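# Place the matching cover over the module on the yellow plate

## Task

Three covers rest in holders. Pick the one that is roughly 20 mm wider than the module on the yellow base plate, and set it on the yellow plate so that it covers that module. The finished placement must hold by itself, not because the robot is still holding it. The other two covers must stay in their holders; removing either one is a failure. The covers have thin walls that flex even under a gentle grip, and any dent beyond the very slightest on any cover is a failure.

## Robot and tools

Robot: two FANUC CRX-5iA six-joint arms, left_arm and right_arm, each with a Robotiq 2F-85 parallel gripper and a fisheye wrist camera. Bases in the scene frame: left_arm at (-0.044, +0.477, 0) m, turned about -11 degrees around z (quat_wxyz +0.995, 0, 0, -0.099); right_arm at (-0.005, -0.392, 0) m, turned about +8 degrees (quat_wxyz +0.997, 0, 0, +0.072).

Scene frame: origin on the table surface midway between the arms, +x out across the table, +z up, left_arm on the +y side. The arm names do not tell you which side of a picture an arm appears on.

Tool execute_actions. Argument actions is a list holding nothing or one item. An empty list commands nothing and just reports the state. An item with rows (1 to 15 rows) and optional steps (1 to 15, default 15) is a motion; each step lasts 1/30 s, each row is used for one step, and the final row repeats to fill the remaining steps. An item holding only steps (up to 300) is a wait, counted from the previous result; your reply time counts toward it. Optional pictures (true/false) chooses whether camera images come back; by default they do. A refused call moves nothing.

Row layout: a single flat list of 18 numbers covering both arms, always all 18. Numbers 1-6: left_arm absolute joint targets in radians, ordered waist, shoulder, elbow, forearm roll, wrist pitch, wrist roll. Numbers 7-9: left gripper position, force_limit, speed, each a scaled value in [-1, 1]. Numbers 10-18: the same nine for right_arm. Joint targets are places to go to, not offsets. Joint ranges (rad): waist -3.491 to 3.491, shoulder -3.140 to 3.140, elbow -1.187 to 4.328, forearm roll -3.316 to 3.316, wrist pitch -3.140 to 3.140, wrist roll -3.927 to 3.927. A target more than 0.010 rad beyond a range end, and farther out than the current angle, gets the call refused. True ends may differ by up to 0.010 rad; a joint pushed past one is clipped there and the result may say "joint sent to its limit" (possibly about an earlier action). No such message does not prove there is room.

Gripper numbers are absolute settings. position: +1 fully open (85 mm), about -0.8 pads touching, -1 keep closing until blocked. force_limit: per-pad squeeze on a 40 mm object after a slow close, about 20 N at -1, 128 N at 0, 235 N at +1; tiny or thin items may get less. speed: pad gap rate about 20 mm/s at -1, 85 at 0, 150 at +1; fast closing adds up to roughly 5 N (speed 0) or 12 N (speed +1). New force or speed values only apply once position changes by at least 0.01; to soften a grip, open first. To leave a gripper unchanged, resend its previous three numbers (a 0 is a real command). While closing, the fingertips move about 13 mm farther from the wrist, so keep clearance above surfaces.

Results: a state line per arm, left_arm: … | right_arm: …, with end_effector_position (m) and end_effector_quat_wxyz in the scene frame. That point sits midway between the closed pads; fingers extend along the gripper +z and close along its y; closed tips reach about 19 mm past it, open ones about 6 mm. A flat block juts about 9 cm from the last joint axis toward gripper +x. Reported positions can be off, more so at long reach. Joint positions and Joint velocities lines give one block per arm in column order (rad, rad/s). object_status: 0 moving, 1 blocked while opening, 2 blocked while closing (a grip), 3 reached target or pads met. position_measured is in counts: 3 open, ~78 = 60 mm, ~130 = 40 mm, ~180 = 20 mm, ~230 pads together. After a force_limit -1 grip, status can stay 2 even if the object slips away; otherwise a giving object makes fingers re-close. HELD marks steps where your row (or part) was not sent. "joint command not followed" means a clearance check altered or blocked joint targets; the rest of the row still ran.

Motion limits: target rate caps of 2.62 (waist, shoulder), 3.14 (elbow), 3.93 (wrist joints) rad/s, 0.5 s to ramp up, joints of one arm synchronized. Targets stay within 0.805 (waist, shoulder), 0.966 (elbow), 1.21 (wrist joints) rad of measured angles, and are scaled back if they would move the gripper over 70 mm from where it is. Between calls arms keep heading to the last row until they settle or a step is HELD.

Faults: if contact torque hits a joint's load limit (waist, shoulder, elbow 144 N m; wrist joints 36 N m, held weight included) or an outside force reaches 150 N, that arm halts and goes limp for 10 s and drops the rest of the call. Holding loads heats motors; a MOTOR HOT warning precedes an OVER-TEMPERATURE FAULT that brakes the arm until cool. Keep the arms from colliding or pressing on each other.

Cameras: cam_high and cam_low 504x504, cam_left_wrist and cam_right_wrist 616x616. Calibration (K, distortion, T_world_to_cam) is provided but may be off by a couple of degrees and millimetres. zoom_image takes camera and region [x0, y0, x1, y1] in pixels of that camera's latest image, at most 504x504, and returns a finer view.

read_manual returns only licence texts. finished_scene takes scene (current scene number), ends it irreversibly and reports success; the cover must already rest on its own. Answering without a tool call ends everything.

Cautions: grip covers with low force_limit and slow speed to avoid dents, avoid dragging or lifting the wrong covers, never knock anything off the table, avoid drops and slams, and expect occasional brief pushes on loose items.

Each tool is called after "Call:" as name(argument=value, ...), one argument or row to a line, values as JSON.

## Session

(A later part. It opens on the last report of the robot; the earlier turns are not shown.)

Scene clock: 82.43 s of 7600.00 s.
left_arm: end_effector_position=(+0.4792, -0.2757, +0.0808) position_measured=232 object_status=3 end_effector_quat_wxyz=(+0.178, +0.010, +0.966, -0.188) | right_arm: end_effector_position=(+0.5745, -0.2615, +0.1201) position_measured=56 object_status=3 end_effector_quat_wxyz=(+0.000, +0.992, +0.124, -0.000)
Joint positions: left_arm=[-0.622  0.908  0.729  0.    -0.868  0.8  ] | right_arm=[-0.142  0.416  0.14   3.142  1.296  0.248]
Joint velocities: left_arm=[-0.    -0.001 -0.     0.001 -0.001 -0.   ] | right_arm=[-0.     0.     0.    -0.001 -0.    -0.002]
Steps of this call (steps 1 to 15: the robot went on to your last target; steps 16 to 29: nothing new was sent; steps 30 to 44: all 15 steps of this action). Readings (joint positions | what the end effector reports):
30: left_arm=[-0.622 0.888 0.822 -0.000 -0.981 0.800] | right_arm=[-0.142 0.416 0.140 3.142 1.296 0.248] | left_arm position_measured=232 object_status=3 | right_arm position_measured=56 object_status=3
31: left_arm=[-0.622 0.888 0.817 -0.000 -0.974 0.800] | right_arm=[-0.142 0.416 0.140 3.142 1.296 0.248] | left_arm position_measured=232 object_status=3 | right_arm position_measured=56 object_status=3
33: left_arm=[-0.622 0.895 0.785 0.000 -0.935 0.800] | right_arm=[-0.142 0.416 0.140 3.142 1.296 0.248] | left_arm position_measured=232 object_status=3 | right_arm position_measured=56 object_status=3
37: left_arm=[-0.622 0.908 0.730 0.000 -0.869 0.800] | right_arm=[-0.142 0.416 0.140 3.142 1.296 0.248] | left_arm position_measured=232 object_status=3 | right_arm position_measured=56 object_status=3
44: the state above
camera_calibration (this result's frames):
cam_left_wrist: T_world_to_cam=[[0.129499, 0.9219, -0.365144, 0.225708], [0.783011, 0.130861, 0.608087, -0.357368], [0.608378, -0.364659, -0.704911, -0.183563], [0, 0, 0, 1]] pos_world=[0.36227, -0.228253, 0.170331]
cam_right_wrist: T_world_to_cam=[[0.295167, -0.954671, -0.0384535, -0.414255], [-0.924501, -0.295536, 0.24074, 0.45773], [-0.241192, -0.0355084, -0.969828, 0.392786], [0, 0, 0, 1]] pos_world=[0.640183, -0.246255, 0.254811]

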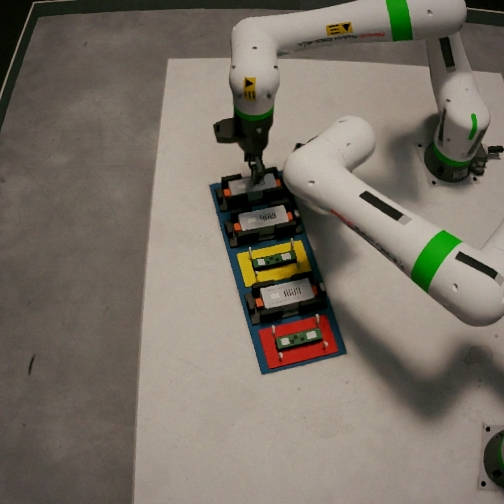

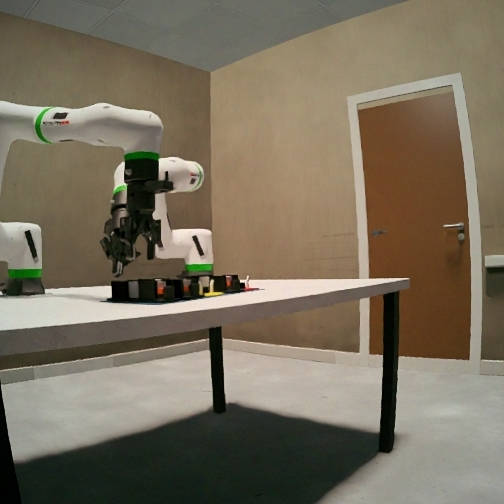

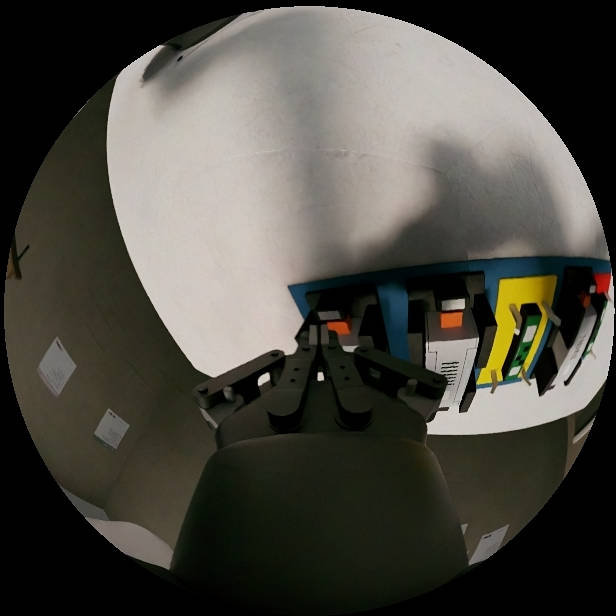

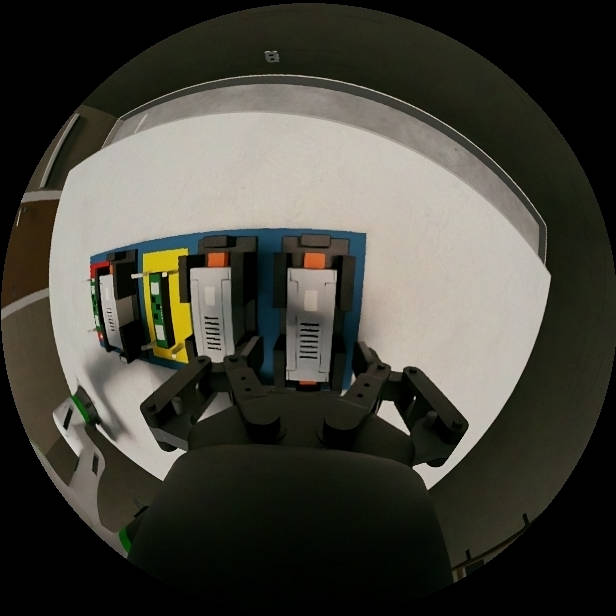

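Call:
execute_actions(
  actions=[
    {"rows":[[-0.6173,0.952,0.778,0,-0.873,0.8,-0.9,0,1,-0.142,0.4157,0.1405,3.1416,1.2956,0.248,0.58,-1,1]],"steps":12},
  ],
)

Call:
zoom_image(
  camera="cam_left_wrist",
  region=[240, 220, 440, 400],
)

Call:
zoom_image(
  camera="cam_low",
  region=[90, 220, 230, 312],
)

Scene clock: 87.60 s of 7600.00 s.
left_arm: end_effector_position=(+0.4904, -0.2814, +0.0686) position_measured=232 object_status=3 end_effector_quat_wxyz=(+0.179, +0.008, +0.966, -0.187) | right_arm: end_effector_position=(+0.5745, -0.2615, +0.1201) position_measured=56 object_status=3 end_effector_quat_wxyz=(+0.000, +0.992, +0.124, -0.000)
Joint positions: left_arm=[-0.617  0.952  0.778  0.    -0.873  0.8  ] | right_arm=[-0.142  0.416  0.14   3.142  1.296  0.248]
Joint velocities: left_arm=[ 0.     0.001 -0.     0.     0.002 -0.   ] | right_arm=[-0.    -0.     0.     0.001  0.     0.   ]
Steps of this call (steps 1 to 15: the robot went on to your last target; steps 16 to 90: nothing new was sent; then 1.77 s passed at rest; steps 91 to 102: all 12 steps of this action). Readings (joint positions | what the end effector reports):
91: left_arm=[-0.622 0.908 0.729 0.000 -0.868 0.800] | right_arm=[-0.142 0.416 0.140 3.142 1.296 0.248] | left_arm position_measured=232 object_status=3 | right_arm position_measured=56 object_status=3
92: left_arm=[-0.622 0.913 0.734 0.000 -0.868 0.800] | right_arm=[-0.142 0.416 0.140 3.142 1.296 0.248] | left_arm position_measured=232 object_status=3 | right_arm position_measured=56 object_status=3
94: left_arm=[-0.619 0.936 0.761 0.000 -0.871 0.800] | right_arm=[-0.142 0.416 0.140 3.142 1.296 0.248] | left_arm position_measured=232 object_status=3 | right_arm position_measured=56 object_status=3
98: left_arm=[-0.617 0.952 0.778 0.000 -0.873 0.800] | right_arm=[-0.142 0.416 0.140 3.142 1.296 0.248] | left_arm position_measured=232 object_status=3 | right_arm position_measured=56 object_status=3
102: the state above
camera_calibration (this result's frames):
cam_left_wrist: T_world_to_cam=[[0.125246, 0.922454, -0.365228, 0.227305], [0.782334, 0.134564, 0.608149, -0.356559], [0.610137, -0.361899, -0.704814, -0.20111], [0, 0, 0, 1]] pos_world=[0.373184, -0.23448, 0.158114]
cam_right_wrist: T_world_to_cam=[[0.295167, -0.954672, -0.0384538, -0.414255], [-0.924501, -0.295536, 0.240741, 0.45773], [-0.241193, -0.0355081, -0.969827, 0.392786], [0, 0, 0, 1]] pos_world=[0.640183, -0.246255, 0.254811]

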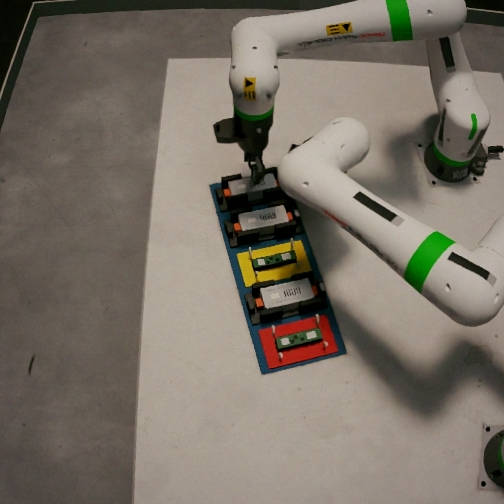

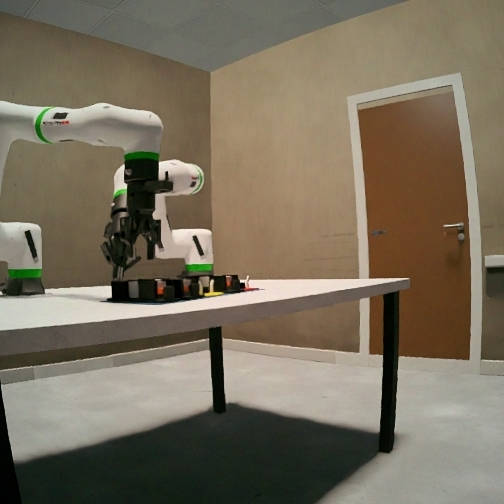

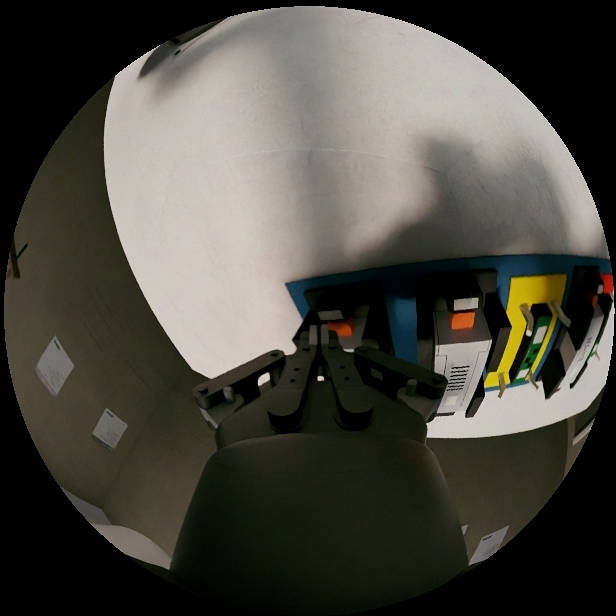

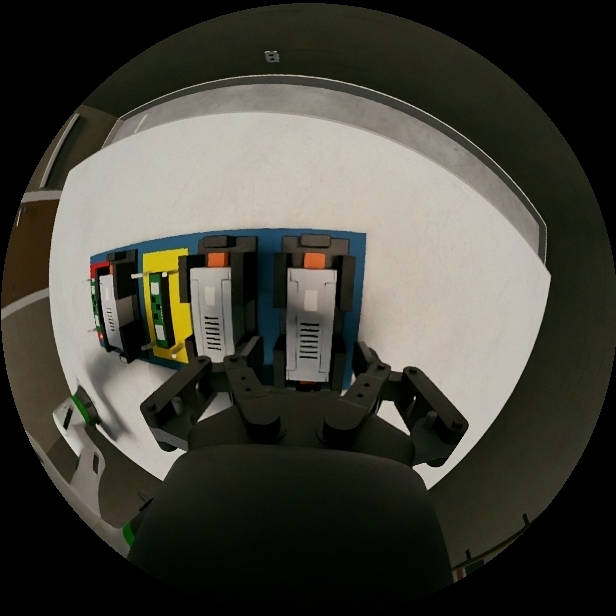

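Region (240, 220, 440, 400) of cam_left_wrist's 616x616 image, scaled by 2.520, with more detail than that image has; it fills the top 454 rows of this view, and the rest is white.

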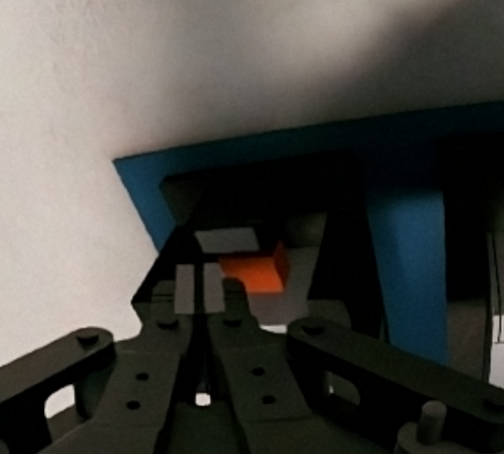

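Region (90, 220, 230, 312) of cam_low's 504x504 image, scaled by 3.600, with more detail than that image has; it fills the top 331 rows of this view, and the rest is white.

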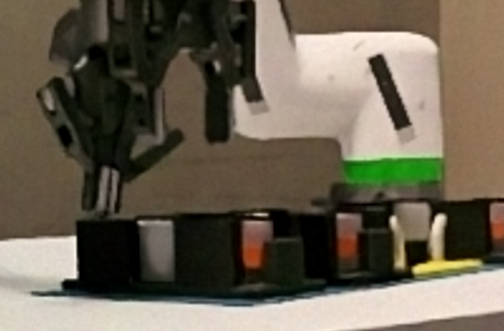

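Call:
execute_actions(
  actions=[
    {"rows":[[-0.6173,0.9543,0.7726,0,-0.8653,0.8,-0.9,0,1,-0.142,0.4157,0.1405,3.1416,1.2956,0.248,0.58,-1,1],[-0.6173,0.9543,0.7726,0,-0.8653,0.8,-0.9,0,1,-0.142,0.4157,0.1405,3.1416,1.2956,0.248,0.58,-1,1],[-0.6173,0.9543,0.7726,0,-0.8653,0.8,-0.9,0,1,-0.142,0.4157,0.1405,3.1416,1.2956,0.248,0.58,-1,1],[-0.6173,0.9543,0.7726,0,-0.8653,0.8,-0.9,0,1,-0.142,0.4157,0.1405,3.1416,1.2956,0.248,0.58,-1,1],[-0.6173,0.9543,0.7726,0,-0.8653,0.8,-0.9,0,1,-0.142,0.4157,0.1405,3.1416,1.2956,0.248,0.58,-1,1],[-0.6173,0.9543,0.7726,0,-0.8653,0.8,-0.9,0,1,-0.142,0.4157,0.1405,3.1416,1.2956,0.248,0.58,-1,1],[-0.6173,0.9543,0.7726,0,-0.8653,0.8,-0.9,0,1,-0.142,0.4157,0.1405,3.1416,1.2956,0.248,0.58,-1,1],[-0.6173,0.9555,0.770,0,-0.8615,0.8,-0.9,0,1,-0.142,0.4157,0.1405,3.1416,1.2956,0.248,0.58,-1,1]],"steps":15},
  ],
)

Call:
zoom_image(
  camera="cam_left_wrist",
  region=[240, 220, 440, 400],
)

Call:
zoom_image(
  camera="cam_high",
  region=[230, 130, 330, 230],
)

Scene clock: 90.37 s of 7600.00 s.
left_arm: end_effector_position=(+0.4904, -0.2813, +0.0625) position_measured=232 object_status=3 end_effector_quat_wxyz=(+0.179, +0.008, +0.966, -0.187) | right_arm: end_effector_position=(+0.5745, -0.2615, +0.1201) position_measured=56 object_status=3 end_effector_quat_wxyz=(+0.000, +0.992, +0.124, -0.000)
Joint positions: left_arm=[-0.617  0.955  0.77   0.    -0.862  0.8  ] | right_arm=[-0.142  0.416  0.14   3.142  1.296  0.248]
Joint velocities: left_arm=[-0.    -0.    -0.    -0.001  0.001 -0.   ] | right_arm=[-0.    -0.     0.001  0.001  0.     0.   ]
Steps of this call (steps 1 to 15: the robot went on to your last target; steps 16 to 68: nothing new was sent; steps 69 to 83: all 15 steps of this action). Readings (joint positions | what the end effector reports):
69: left_arm=[-0.617 0.952 0.778 0.000 -0.873 0.800] | right_arm=[-0.142 0.416 0.140 3.142 1.296 0.248] | left_arm position_measured=232 object_status=3 | right_arm position_measured=56 object_status=3
70: left_arm=[-0.617 0.953 0.776 0.000 -0.869 0.800] | right_arm=[-0.142 0.416 0.140 3.142 1.296 0.248] | left_arm position_measured=232 object_status=3 | right_arm position_measured=56 object_status=3
72: left_arm=[-0.617 0.954 0.773 0.000 -0.866 0.800] | right_arm=[-0.142 0.416 0.140 3.142 1.296 0.248] | left_arm position_measured=232 object_status=3 | right_arm position_measured=56 object_status=3
76: left_arm=[-0.617 0.954 0.772 0.000 -0.865 0.800] | right_arm=[-0.142 0.416 0.140 3.142 1.296 0.248] | left_arm position_measured=232 object_status=3 | right_arm position_measured=56 object_status=3
83: the state above
camera_calibration (this result's frames):
cam_left_wrist: T_world_to_cam=[[0.125182, 0.922464, -0.365225, 0.225064], [0.782328, 0.134614, 0.608146, -0.352888], [0.610158, -0.361854, -0.704818, -0.205357], [0, 0, 0, 1]] pos_world=[0.3732, -0.234419, 0.152067]
cam_right_wrist: T_world_to_cam=[[0.295167, -0.954672, -0.0384535, -0.414255], [-0.924501, -0.295536, 0.24074, 0.45773], [-0.241192, -0.0355083, -0.969827, 0.392786], [0, 0, 0, 1]] pos_world=[0.640183, -0.246255, 0.254811]

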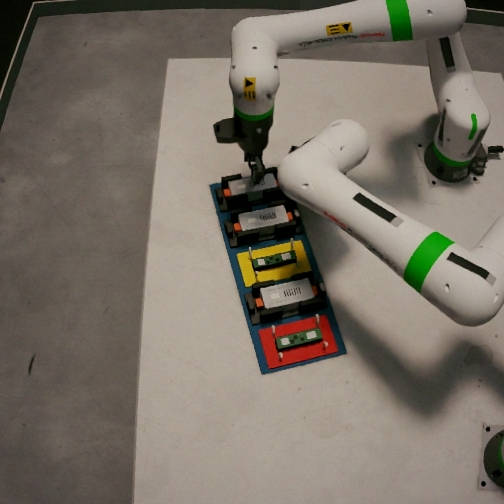

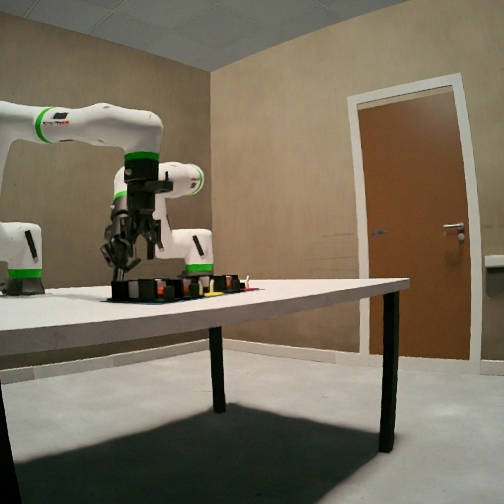

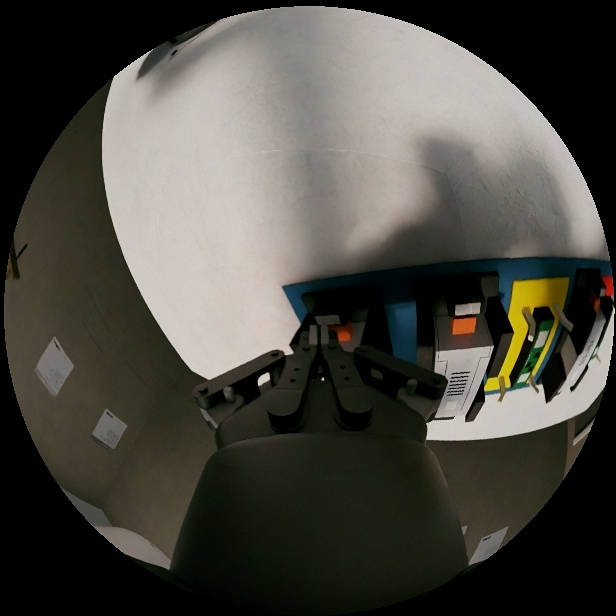

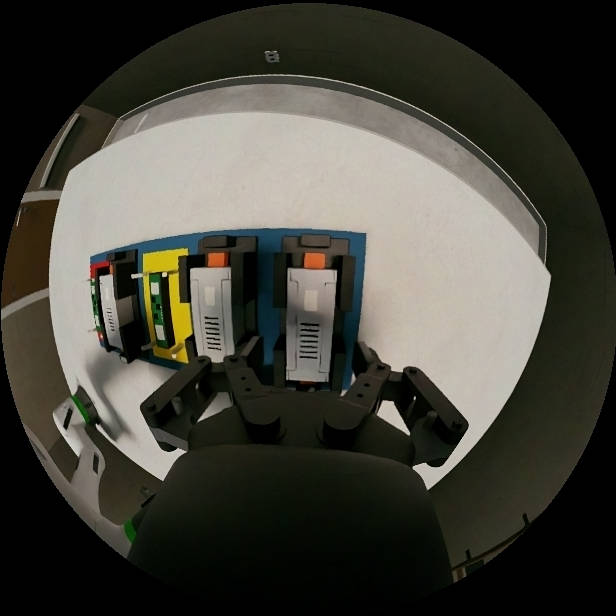

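Region (240, 220, 440, 400) of cam_left_wrist's 616x616 image, scaled by 2.520, with more detail than that image has; it fills the top 454 rows of this view, and the rest is white.

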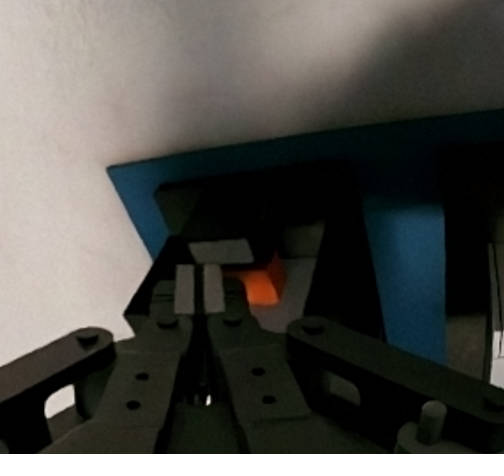

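Region (230, 130, 330, 230) of cam_high's 504x504 image, scaled by 5.040, with more detail than that image has.

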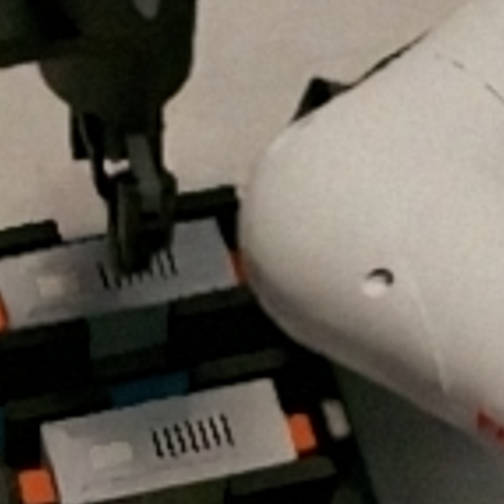

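Call:
execute_actions(
  actions=[
    {"rows":[[-0.6173,0.9561,0.7687,0,-0.8596,0.8,-0.9,0,1,-0.142,0.4157,0.1405,3.1416,1.2956,0.248,0.58,-1,1],[-0.6173,0.9561,0.7687,0,-0.8596,0.8,-0.9,0,1,-0.142,0.4157,0.1405,3.1416,1.2956,0.248,0.58,-1,1],[-0.6173,0.9561,0.7687,0,-0.8596,0.8,-0.9,0,1,-0.142,0.4157,0.1405,3.1416,1.2956,0.248,0.58,-1,1],[-0.6173,0.9567,0.7673,0,-0.8577,0.8,-0.9,0,1,-0.142,0.4157,0.1405,3.1416,1.2956,0.248,0.58,-1,1],[-0.6173,0.9567,0.7673,0,-0.8577,0.8,-0.9,0,1,-0.142,0.4157,0.1405,3.1416,1.2956,0.248,0.58,-1,1],[-0.6173,0.9567,0.7673,0,-0.8577,0.8,-0.9,0,1,-0.142,0.4157,0.1405,3.1416,1.2956,0.248,0.58,-1,1],[-0.6173,0.9573,0.766,0,-0.8558,0.8,-0.9,0,1,-0.142,0.4157,0.1405,3.1416,1.2956,0.248,0.58,-1,1],[-0.6173,0.9573,0.766,0,-0.8558,0.8,-0.9,0,1,-0.142,0.4157,0.1405,3.1416,1.2956,0.248,0.58,-1,1],[-0.6173,0.9573,0.766,0,-0.8558,0.8,-0.9,0,1,-0.142,0.4157,0.1405,3.1416,1.2956,0.248,0.58,-1,1],[-0.6173,0.9579,0.7646,0,-0.8539,0.8,-0.9,0,1,-0.142,0.4157,0.1405,3.1416,1.2956,0.248,0.58,-1,1]],"steps":15},
  ],
)

Call:
zoom_image(
  camera="cam_left_wrist",
  region=[270, 270, 390, 370],
)

Scene clock: 92.57 s of 7600.00 s.
left_arm: end_effector_position=(+0.4904, -0.2814, +0.0589) position_measured=232 object_status=3 end_effector_quat_wxyz=(+0.179, +0.008, +0.966, -0.187) | right_arm: end_effector_position=(+0.5745, -0.2615, +0.1201) position_measured=56 object_status=3 end_effector_quat_wxyz=(+0.000, +0.992, +0.124, -0.000)
Joint positions: left_arm=[-0.617  0.957  0.765  0.    -0.854  0.8  ] | right_arm=[-0.142  0.416  0.14   3.142  1.296  0.248]
Joint velocities: left_arm=[ 0.001  0.001 -0.001 -0.001  0.    -0.   ] | right_arm=[ 0.    -0.    -0.    -0.    -0.    -0.002]
Steps of this call (steps 1 to 15: the robot went on to your last target; steps 16 to 51: nothing new was sent; steps 52 to 66: all 15 steps of this action). Readings (joint positions | what the end effector reports):
52: left_arm=[-0.617 0.956 0.770 0.000 -0.861 0.800] | right_arm=[-0.142 0.416 0.140 3.142 1.296 0.248] | left_arm position_measured=232 object_status=3 | right_arm position_measured=56 object_status=3
53: left_arm=[-0.617 0.956 0.769 0.000 -0.860 0.800] | right_arm=[-0.142 0.416 0.140 3.142 1.296 0.248] | left_arm position_measured=232 object_status=3 | right_arm position_measured=56 object_status=3
55: left_arm=[-0.617 0.956 0.769 0.000 -0.859 0.800] | right_arm=[-0.142 0.416 0.140 3.142 1.296 0.248] | left_arm position_measured=232 object_status=3 | right_arm position_measured=56 object_status=3
59: left_arm=[-0.617 0.957 0.767 0.000 -0.857 0.800] | right_arm=[-0.142 0.416 0.140 3.142 1.296 0.248] | left_arm position_measured=232 object_status=3 | right_arm position_measured=56 object_status=3
66: the state above
camera_calibration (this result's frames):
cam_left_wrist: T_world_to_cam=[[0.125309, 0.92233, -0.365521, 0.223675], [0.782117, 0.134838, 0.608368, -0.350551], [0.610402, -0.362114, -0.704474, -0.208122], [0, 0, 0, 1]] pos_world=[0.373181, -0.234398, 0.148405]
cam_right_wrist: T_world_to_cam=[[0.295167, -0.954671, -0.0384538, -0.414255], [-0.924501, -0.295536, 0.240741, 0.45773], [-0.241193, -0.0355082, -0.969827, 0.392786], [0, 0, 0, 1]] pos_world=[0.640183, -0.246255, 0.254811]

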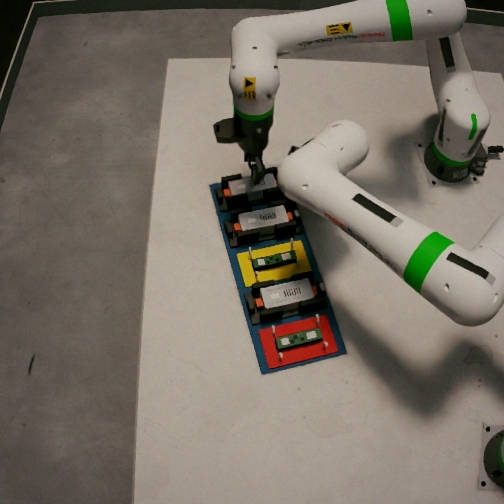

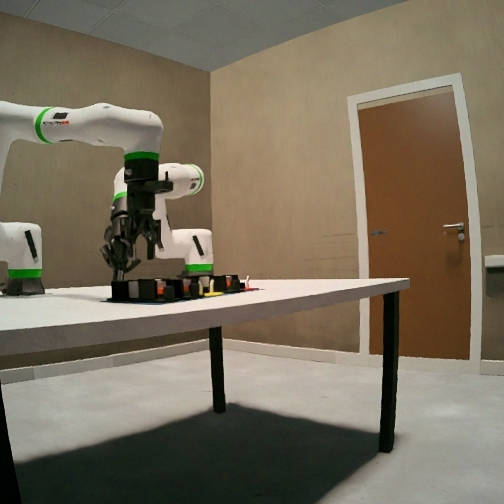

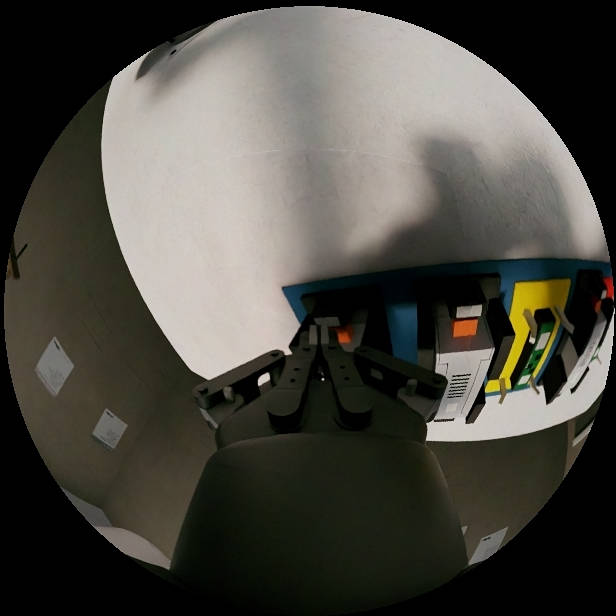

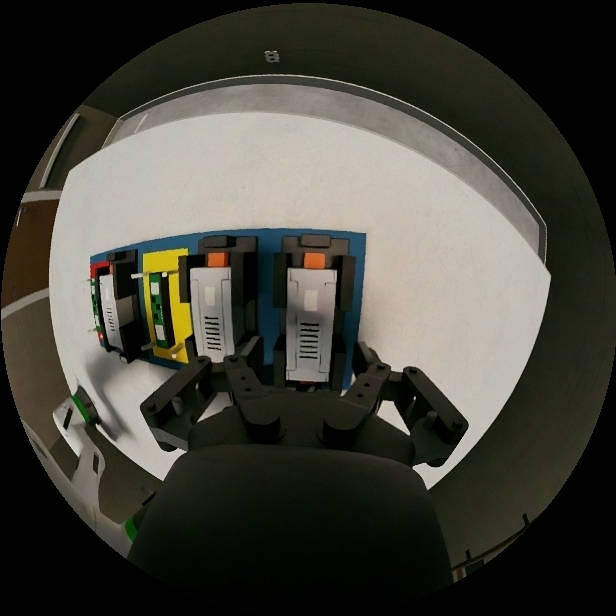

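Region (270, 270, 390, 370) of cam_left_wrist's 616x616 image, scaled by 4.200, with more detail than that image has.

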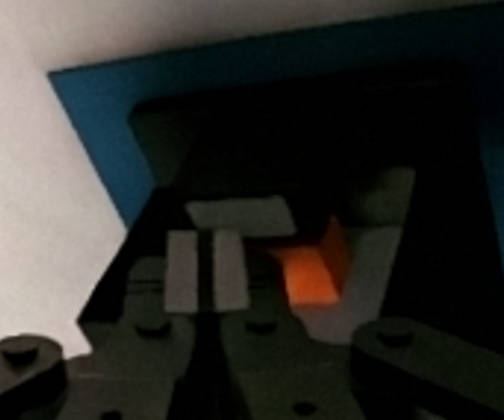

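Call:
execute_actions(
  actions=[
    {"rows":[[-0.6173,0.9582,0.7639,0,-0.8529,0.8,-0.9,0,1,-0.142,0.4157,0.1405,3.1416,1.2956,0.248,0.58,-1,1],[-0.6173,0.9582,0.7639,0,-0.8529,0.8,-0.9,0,1,-0.142,0.4157,0.1405,3.1416,1.2956,0.248,0.58,-1,1],[-0.6173,0.9585,0.7633,0,-0.852,0.8,-0.9,0,1,-0.142,0.4157,0.1405,3.1416,1.2956,0.248,0.58,-1,1],[-0.6173,0.9585,0.7633,0,-0.852,0.8,-0.9,0,1,-0.142,0.4157,0.1405,3.1416,1.2956,0.248,0.58,-1,1],[-0.6173,0.9588,0.7626,0,-0.851,0.8,-0.9,0,1,-0.142,0.4157,0.1405,3.1416,1.2956,0.248,0.58,-1,1],[-0.6173,0.9588,0.7626,0,-0.851,0.8,-0.9,0,1,-0.142,0.4157,0.1405,3.1416,1.2956,0.248,0.58,-1,1],[-0.6173,0.9591,0.7619,0,-0.8501,0.8,-0.9,0,1,-0.142,0.4157,0.1405,3.1416,1.2956,0.248,0.58,-1,1],[-0.6173,0.9591,0.7619,0,-0.8501,0.8,-0.9,0,1,-0.142,0.4157,0.1405,3.1416,1.2956,0.248,0.58,-1,1],[-0.6173,0.9594,0.7613,0,-0.8491,0.8,-0.9,0,1,-0.142,0.4157,0.1405,3.1416,1.2956,0.248,0.58,-1,1],[-0.6173,0.9594,0.7613,0,-0.8491,0.8,-0.9,0,1,-0.142,0.4157,0.1405,3.1416,1.2956,0.248,0.58,-1,1],[-0.6173,0.9597,0.7606,0,-0.8482,0.8,-0.9,0,1,-0.142,0.4157,0.1405,3.1416,1.2956,0.248,0.58,-1,1]],"steps":15},
  ],
)

Call:
zoom_image(
  camera="cam_left_wrist",
  region=[270, 270, 390, 370],
)

Scene clock: 95.30 s of 7600.00 s.
left_arm: end_effector_position=(+0.4903, -0.2813, +0.0560) position_measured=232 object_status=3 end_effector_quat_wxyz=(+0.179, +0.008, +0.966, -0.187) | right_arm: end_effector_position=(+0.5745, -0.2615, +0.1201) position_measured=56 object_status=3 end_effector_quat_wxyz=(+0.000, +0.992, +0.124, -0.000)
Joint positions: left_arm=[-0.617  0.959  0.761  0.    -0.848  0.8  ] | right_arm=[-0.142  0.416  0.14   3.142  1.296  0.248]
Joint velocities: left_arm=[ 0.001  0.002 -0.002 -0.     0.001  0.   ] | right_arm=[-0.     0.     0.    -0.001  0.    -0.001]
Steps of this call (steps 1 to 15: the robot went on to your last target; steps 16 to 67: nothing new was sent; steps 68 to 82: all 15 steps of this action). Readings (joint positions | what the end effector reports):
68: left_arm=[-0.617 0.958 0.765 0.000 -0.854 0.800] | right_arm=[-0.142 0.416 0.140 3.142 1.296 0.248] | left_arm position_measured=232 object_status=3 | right_arm position_measured=56 object_status=3
69: left_arm=[-0.617 0.958 0.764 0.000 -0.854 0.800] | right_arm=[-0.142 0.416 0.140 3.142 1.296 0.248] | left_arm position_measured=232 object_status=3 | right_arm position_measured=56 object_status=3
71: left_arm=[-0.617 0.958 0.764 0.000 -0.853 0.800] | right_arm=[-0.142 0.416 0.140 3.142 1.296 0.248] | left_arm position_measured=232 object_status=3 | right_arm position_measured=56 object_status=3
75: left_arm=[-0.617 0.958 0.762 0.000 -0.850 0.800] | right_arm=[-0.142 0.416 0.140 3.142 1.296 0.248] | left_arm position_measured=232 object_status=3 | right_arm position_measured=56 object_status=3
82: the state above
camera_calibration (this result's frames):
cam_left_wrist: T_world_to_cam=[[0.125275, 0.922279, -0.36566, 0.222615], [0.782132, 0.134947, 0.608325, -0.348713], [0.61039, -0.362202, -0.704438, -0.210155], [0, 0, 0, 1]] pos_world=[0.373128, -0.234374, 0.145491]
cam_right_wrist: T_world_to_cam=[[0.295167, -0.954671, -0.0384535, -0.414255], [-0.924501, -0.295536, 0.24074, 0.45773], [-0.241192, -0.0355083, -0.969828, 0.392786], [0, 0, 0, 1]] pos_world=[0.640183, -0.246255, 0.254811]

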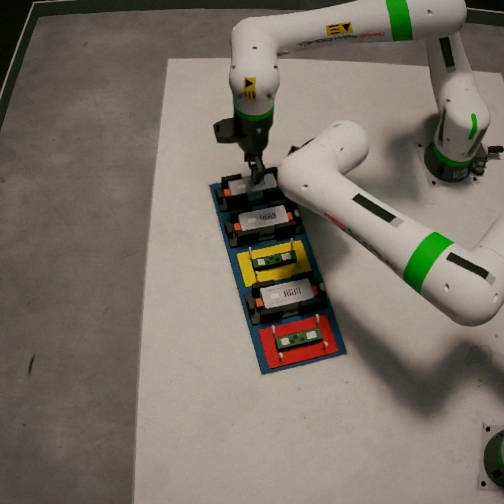

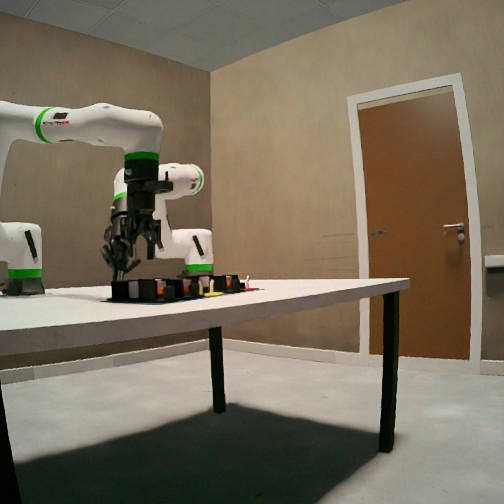

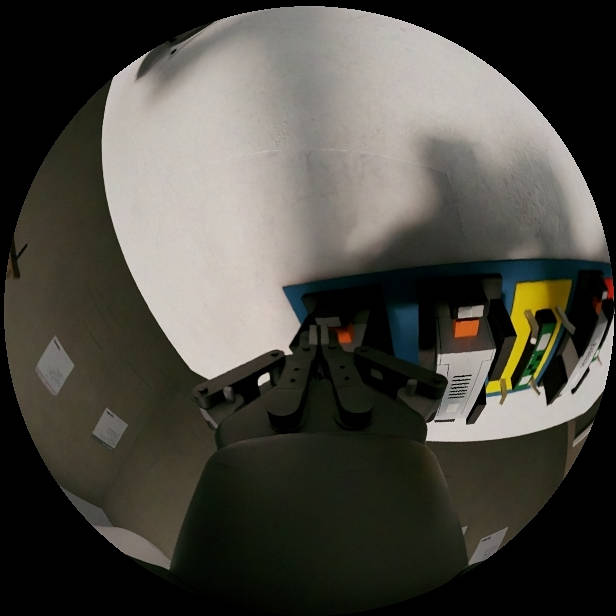

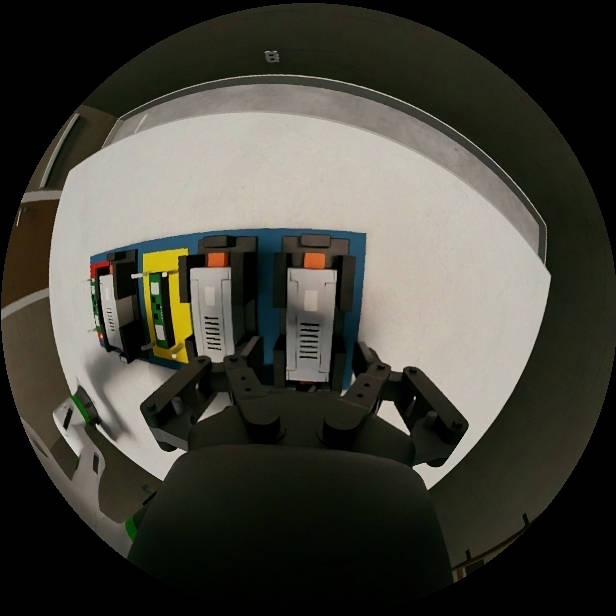

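Region (270, 270, 390, 370) of cam_left_wrist's 616x616 image, scaled by 4.200, with more detail than that image has.

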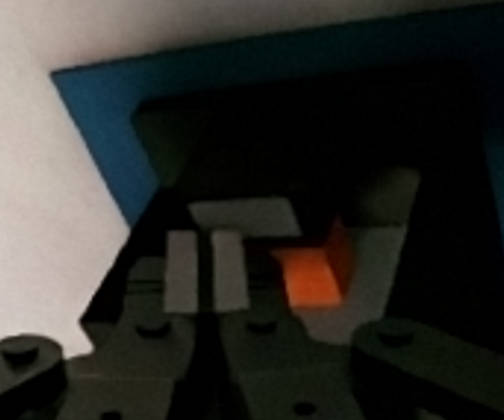

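Continue another 4 mm.

Call:
execute_actions(
  actions=[
    {"rows":[[-0.6173,0.96,0.7599,0,-0.8472,0.8,-0.9,0,1,-0.142,0.4157,0.1405,3.1416,1.2956,0.248,0.58,-1,1],[-0.6173,0.96,0.7599,0,-0.8472,0.8,-0.9,0,1,-0.142,0.4157,0.1405,3.1416,1.2956,0.248,0.58,-1,1],[-0.6173,0.9603,0.7593,0,-0.8463,0.8,-0.9,0,1,-0.142,0.4157,0.1405,3.1416,1.2956,0.248,0.58,-1,1],[-0.6173,0.9603,0.7593,0,-0.8463,0.8,-0.9,0,1,-0.142,0.4157,0.1405,3.1416,1.2956,0.248,0.58,-1,1],[-0.6173,0.9606,0.7586,0,-0.8453,0.8,-0.9,0,1,-0.142,0.4157,0.1405,3.1416,1.2956,0.248,0.58,-1,1],[-0.6173,0.9606,0.7586,0,-0.8453,0.8,-0.9,0,1,-0.142,0.4157,0.1405,3.1416,1.2956,0.248,0.58,-1,1],[-0.6173,0.9609,0.7579,0,-0.8444,0.8,-0.9,0,1,-0.142,0.4157,0.1405,3.1416,1.2956,0.248,0.58,-1,1],[-0.6173,0.9609,0.7579,0,-0.8444,0.8,-0.9,0,1,-0.142,0.4157,0.1405,3.1416,1.2956,0.248,0.58,-1,1],[-0.6173,0.9612,0.7573,0,-0.8434,0.8,-0.9,0,1,-0.142,0.4157,0.1405,3.1416,1.2956,0.248,0.58,-1,1],[-0.6173,0.9612,0.7573,0,-0.8434,0.8,-0.9,0,1,-0.142,0.4157,0.1405,3.1416,1.2956,0.248,0.58,-1,1],[-0.6173,0.9615,0.7566,0,-0.8425,0.8,-0.9,0,1,-0.142,0.4157,0.1405,3.1416,1.2956,0.248,0.58,-1,1],[-0.6173,0.9615,0.7566,0,-0.8425,0.8,-0.9,0,1,-0.142,0.4157,0.1405,3.1416,1.2956,0.248,0.58,-1,1],[-0.6173,0.9618,0.7559,0,-0.8415,0.8,-0.9,0,1,-0.142,0.4157,0.1405,3.1416,1.2956,0.248,0.58,-1,1]],"steps":15},
  ],
)

Call:
zoom_image(
  camera="cam_left_wrist",
  region=[270, 270, 390, 370],
)

Scene clock: 107.33 s of 7600.00 s.
left_arm: end_effector_position=(+0.4911, -0.2826, +0.0596) position_measured=232 object_status=3 end_effector_quat_wxyz=(+0.181, +0.008, +0.965, -0.190) | right_arm: end_effector_position=(+0.5745, -0.2615, +0.1201) position_measured=56 object_status=3 end_effector_quat_wxyz=(+0.000, +0.992, +0.124, -0.000)
Joint positions: left_arm=[-0.617  0.956  0.762  0.002 -0.845  0.8  ] | right_arm=[-0.142  0.416  0.14   3.142  1.296  0.248]
Joint velocities: left_arm=[ 0.001 -0.     0.001 -0.    -0.002 -0.   ] | right_arm=[ 0.    -0.    -0.     0.001 -0.    -0.001]
FORCE FAULT: contact force on the left arm reached its limit, and that arm stopped for 10 seconds. The contact can be on any part of that arm, not only on its tool. That arm's remaining commands of this call were not run. That arm holds still and accepts commands again. Move the arm away from the contact; if what it grips holds it there, let go first. Pushing or pulling that hard again can fault the arm again.
The stop of the left arm began at step 61 of this call (marked STOPPED below). From that step on that arm followed nothing that you had sent. 11 of its steps, steps kept back included, did not run and will not run. Nothing is kept back now, and the robot has no last target.
Steps of this call (steps 1 to 15: the robot went on to your last target; steps 16 to 56: nothing new was sent; steps 57 to 71: all 15 steps of this action; steps 72 to 361: the stop continued). Readings (joint positions | what the end effector reports):
57: left_arm=[-0.617 0.960 0.761 0.000 -0.848 0.800] | right_arm=[-0.142 0.416 0.140 3.142 1.296 0.248] | left_arm position_measured=232 object_status=3 | right_arm position_measured=56 object_status=3
58: left_arm=[-0.617 0.960 0.760 0.000 -0.848 0.800] | right_arm=[-0.142 0.416 0.140 3.142 1.296 0.248] | left_arm position_measured=232 object_status=3 | right_arm position_measured=56 object_status=3
60: left_arm=[-0.617 0.958 0.761 0.001 -0.846 0.800] | right_arm=[-0.142 0.416 0.140 3.142 1.296 0.248] | left_arm position_measured=232 object_status=3 | right_arm position_measured=56 object_status=3
61: left_arm=[-0.617 0.957 0.762 0.002 -0.845 0.800] | right_arm=[-0.142 0.416 0.140 3.142 1.296 0.248] | left_arm position_measured=232 object_status=3 | right_arm position_measured=56 object_status=3 STOPPED (the left arm)
64: left_arm=[-0.617 0.956 0.762 0.002 -0.845 0.800] | right_arm=[-0.142 0.416 0.140 3.142 1.296 0.248] | left_arm position_measured=232 object_status=3 | right_arm position_measured=56 object_status=3
361: the state above
camera_calibration (this result's frames):
cam_left_wrist: T_world_to_cam=[[0.126192, 0.920292, -0.370323, 0.224292], [0.780138, 0.13852, 0.610079, -0.3494], [0.612748, -0.36589, -0.700474, -0.211005], [0, 0, 0, 1]] pos_world=[0.373569, -0.23522, 0.148418]
cam_right_wrist: T_world_to_cam=[[0.295167, -0.954671, -0.0384536, -0.414255], [-0.924501, -0.295536, 0.24074, 0.45773], [-0.241193, -0.0355083, -0.969827, 0.392786], [0, 0, 0, 1]] pos_world=[0.640183, -0.246255, 0.254811]

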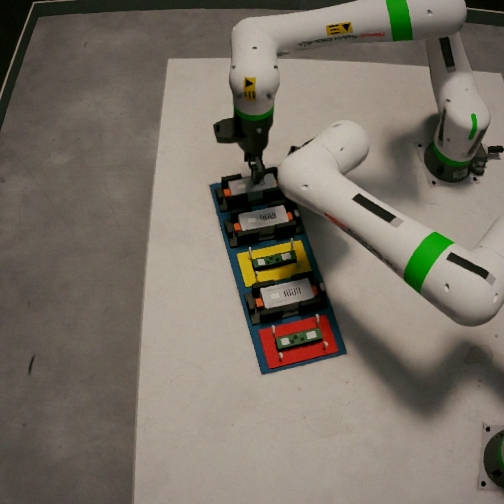

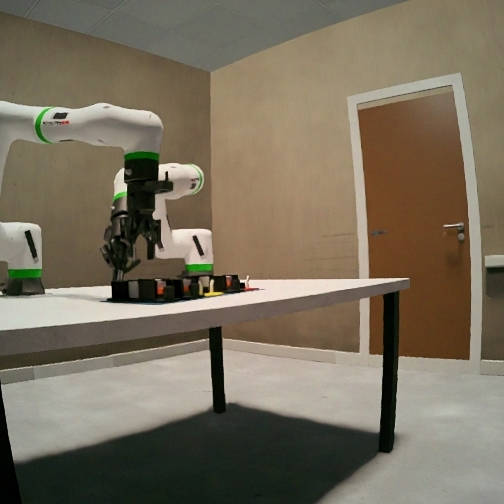

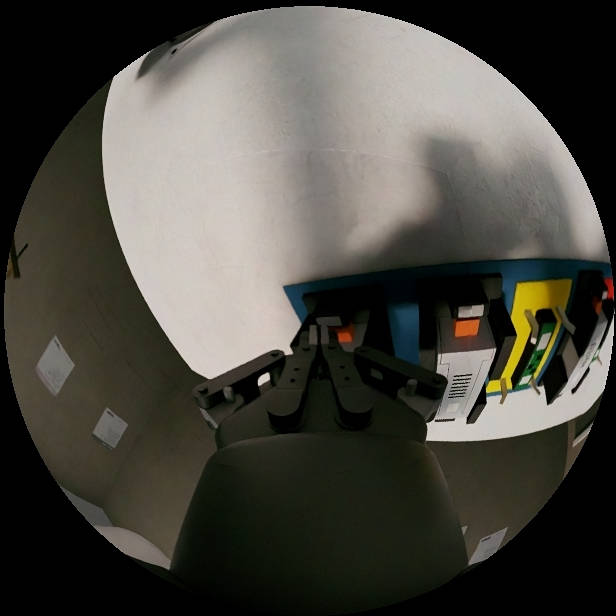

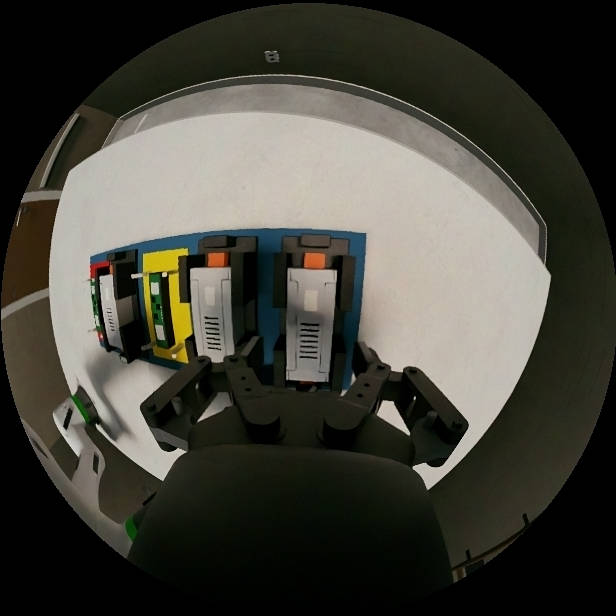

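Region (270, 270, 390, 370) of cam_left_wrist's 616x616 image, scaled by 4.200, with more detail than that image has.

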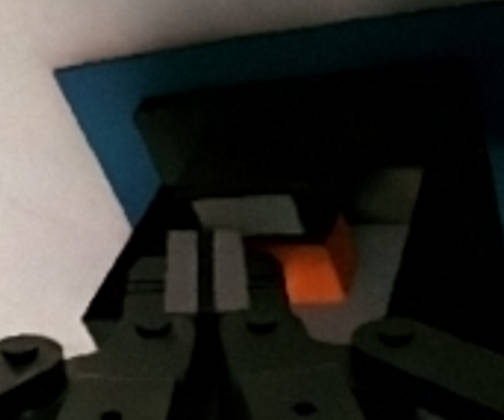

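Call:
execute_actions(
  actions=[
    {"rows":[[-0.6173,0.9543,0.7726,0,-0.8653,0.8,-0.9,0,1,-0.142,0.4157,0.1405,3.1416,1.2956,0.248,0.58,-1,1],[-0.6173,0.9543,0.7726,0,-0.8653,0.8,-0.9,0,1,-0.142,0.4157,0.1405,3.1416,1.2956,0.248,0.58,-1,1],[-0.6173,0.9543,0.7726,0,-0.8653,0.8,-0.9,0,1,-0.142,0.4157,0.1405,3.1416,1.2956,0.248,0.58,-1,1],[-0.6173,0.9543,0.7726,0,-0.8653,0.8,-0.9,0,1,-0.142,0.4157,0.1405,3.1416,1.2956,0.248,0.58,-1,1],[-0.6173,0.9543,0.7726,0,-0.8653,0.8,-0.9,0,1,-0.142,0.4157,0.1405,3.1416,1.2956,0.248,0.58,-1,1],[-0.6236,0.9366,0.7413,0,-0.8517,0.8,-0.9,0,1,-0.142,0.4157,0.1405,3.1416,1.2956,0.248,0.58,-1,1],[-0.6236,0.9366,0.7413,0,-0.8517,0.8,-0.9,0,1,-0.142,0.4157,0.1405,3.1416,1.2956,0.248,0.58,-1,1],[-0.6236,0.9366,0.7413,0,-0.8517,0.8,-0.9,0,1,-0.142,0.4157,0.1405,3.1416,1.2956,0.248,0.58,-1,1],[-0.6236,0.9366,0.7413,0,-0.8517,0.8,-0.9,0,1,-0.142,0.4157,0.1405,3.1416,1.2956,0.248,0.58,-1,1],[-0.6236,0.9366,0.7413,0,-0.8517,0.8,-0.9,0,1,-0.142,0.4157,0.1405,3.1416,1.2956,0.248,0.58,-1,1],[-0.6236,0.9366,0.7413,0,-0.8517,0.8,-0.9,0,1,-0.142,0.4157,0.1405,3.1416,1.2956,0.248,0.58,-1,1],[-0.6236,0.9384,0.7373,0,-0.846,0.8,-0.9,0,1,-0.142,0.4157,0.1405,3.1416,1.2956,0.248,0.58,-1,1]],"steps":15},
  ],
)

Call:
zoom_image(
  camera="cam_left_wrist",
  region=[270, 270, 390, 370],
)

Scene clock: 109.87 s of 7600.00 s.
left_arm: end_effector_position=(+0.4820, -0.2807, +0.0619) position_measured=232 object_status=3 end_effector_quat_wxyz=(+0.178, +0.011, +0.966, -0.188) | right_arm: end_effector_position=(+0.5745, -0.2615, +0.1201) position_measured=56 object_status=3 end_effector_quat_wxyz=(+0.000, +0.992, +0.124, -0.000)
Joint positions: left_arm=[-0.624  0.938  0.738 -0.    -0.846  0.8  ] | right_arm=[-0.142  0.416  0.14   3.142  1.296  0.248]
Joint velocities: left_arm=[-0.     0.002 -0.004  0.001  0.011 -0.   ] | right_arm=[-0.     0.     0.    -0.    -0.     0.001]
Steps of this call (steps 1 to 61: nothing new was sent; steps 62 to 76: all 15 steps of this action). Readings (joint positions | what the end effector reports):
62: left_arm=[-0.617 0.956 0.762 0.002 -0.846 0.800] | right_arm=[-0.142 0.416 0.140 3.142 1.296 0.248] | left_arm position_measured=232 object_status=3 | right_arm position_measured=56 object_status=3
63: left_arm=[-0.617 0.956 0.766 0.001 -0.852 0.800] | right_arm=[-0.142 0.416 0.140 3.142 1.296 0.248] | left_arm position_measured=232 object_status=3 | right_arm position_measured=56 object_status=3
65: left_arm=[-0.617 0.955 0.772 0.000 -0.864 0.800] | right_arm=[-0.142 0.416 0.140 3.142 1.296 0.248] | left_arm position_measured=232 object_status=3 | right_arm position_measured=56 object_status=3
69: left_arm=[-0.620 0.945 0.756 -0.000 -0.858 0.800] | right_arm=[-0.142 0.416 0.140 3.142 1.296 0.248] | left_arm position_measured=232 object_status=3 | right_arm position_measured=56 object_status=3
76: the state above
camera_calibration (this result's frames):
cam_left_wrist: T_world_to_cam=[[0.130954, 0.921693, -0.365147, 0.222278], [0.783153, 0.129665, 0.60816, -0.347792], [0.607884, -0.365607, -0.704847, -0.200363], [0, 0, 0, 1]] pos_world=[0.365064, -0.23303, 0.151452]
cam_right_wrist: T_world_to_cam=[[0.295167, -0.954672, -0.0384537, -0.414255], [-0.924501, -0.295536, 0.240741, 0.45773], [-0.241193, -0.0355082, -0.969827, 0.392786], [0, 0, 0, 1]] pos_world=[0.640183, -0.246255, 0.254811]

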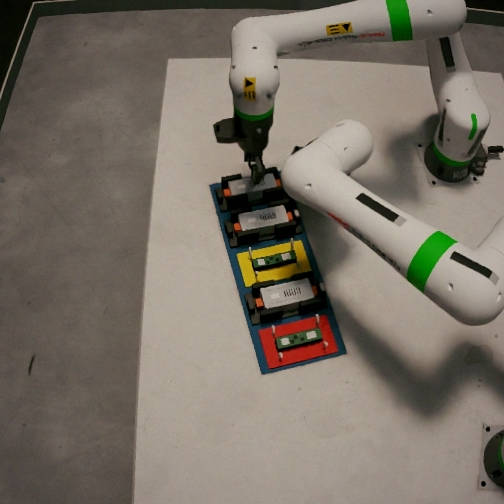

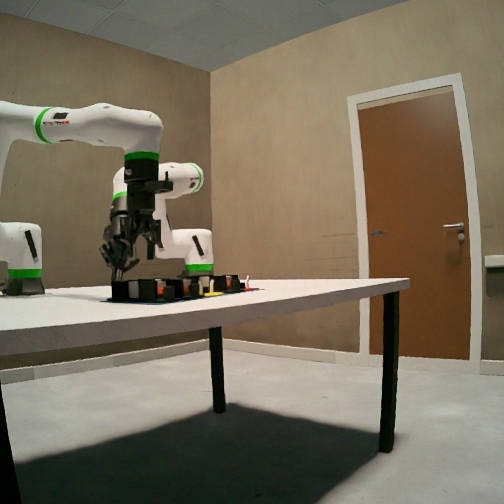

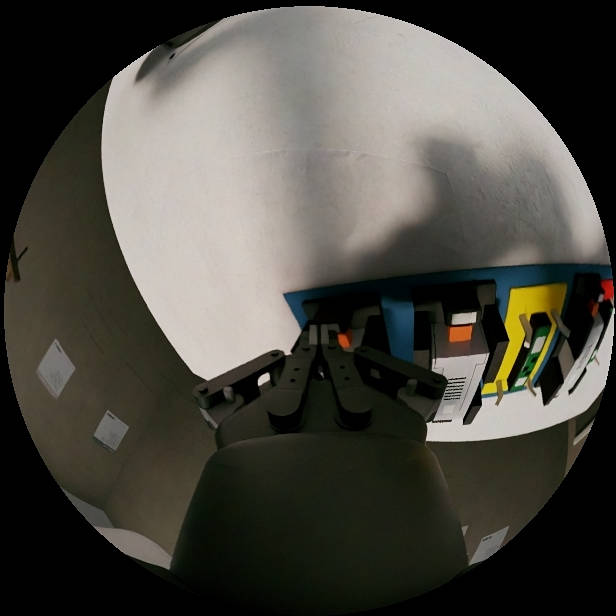

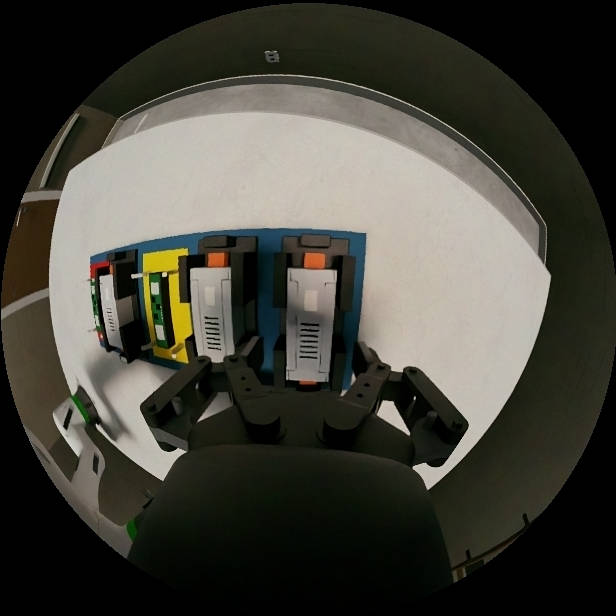

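Region (270, 270, 390, 370) of cam_left_wrist's 616x616 image, scaled by 4.200, with more detail than that image has.

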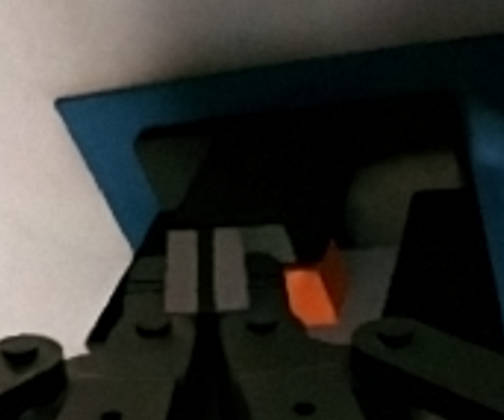

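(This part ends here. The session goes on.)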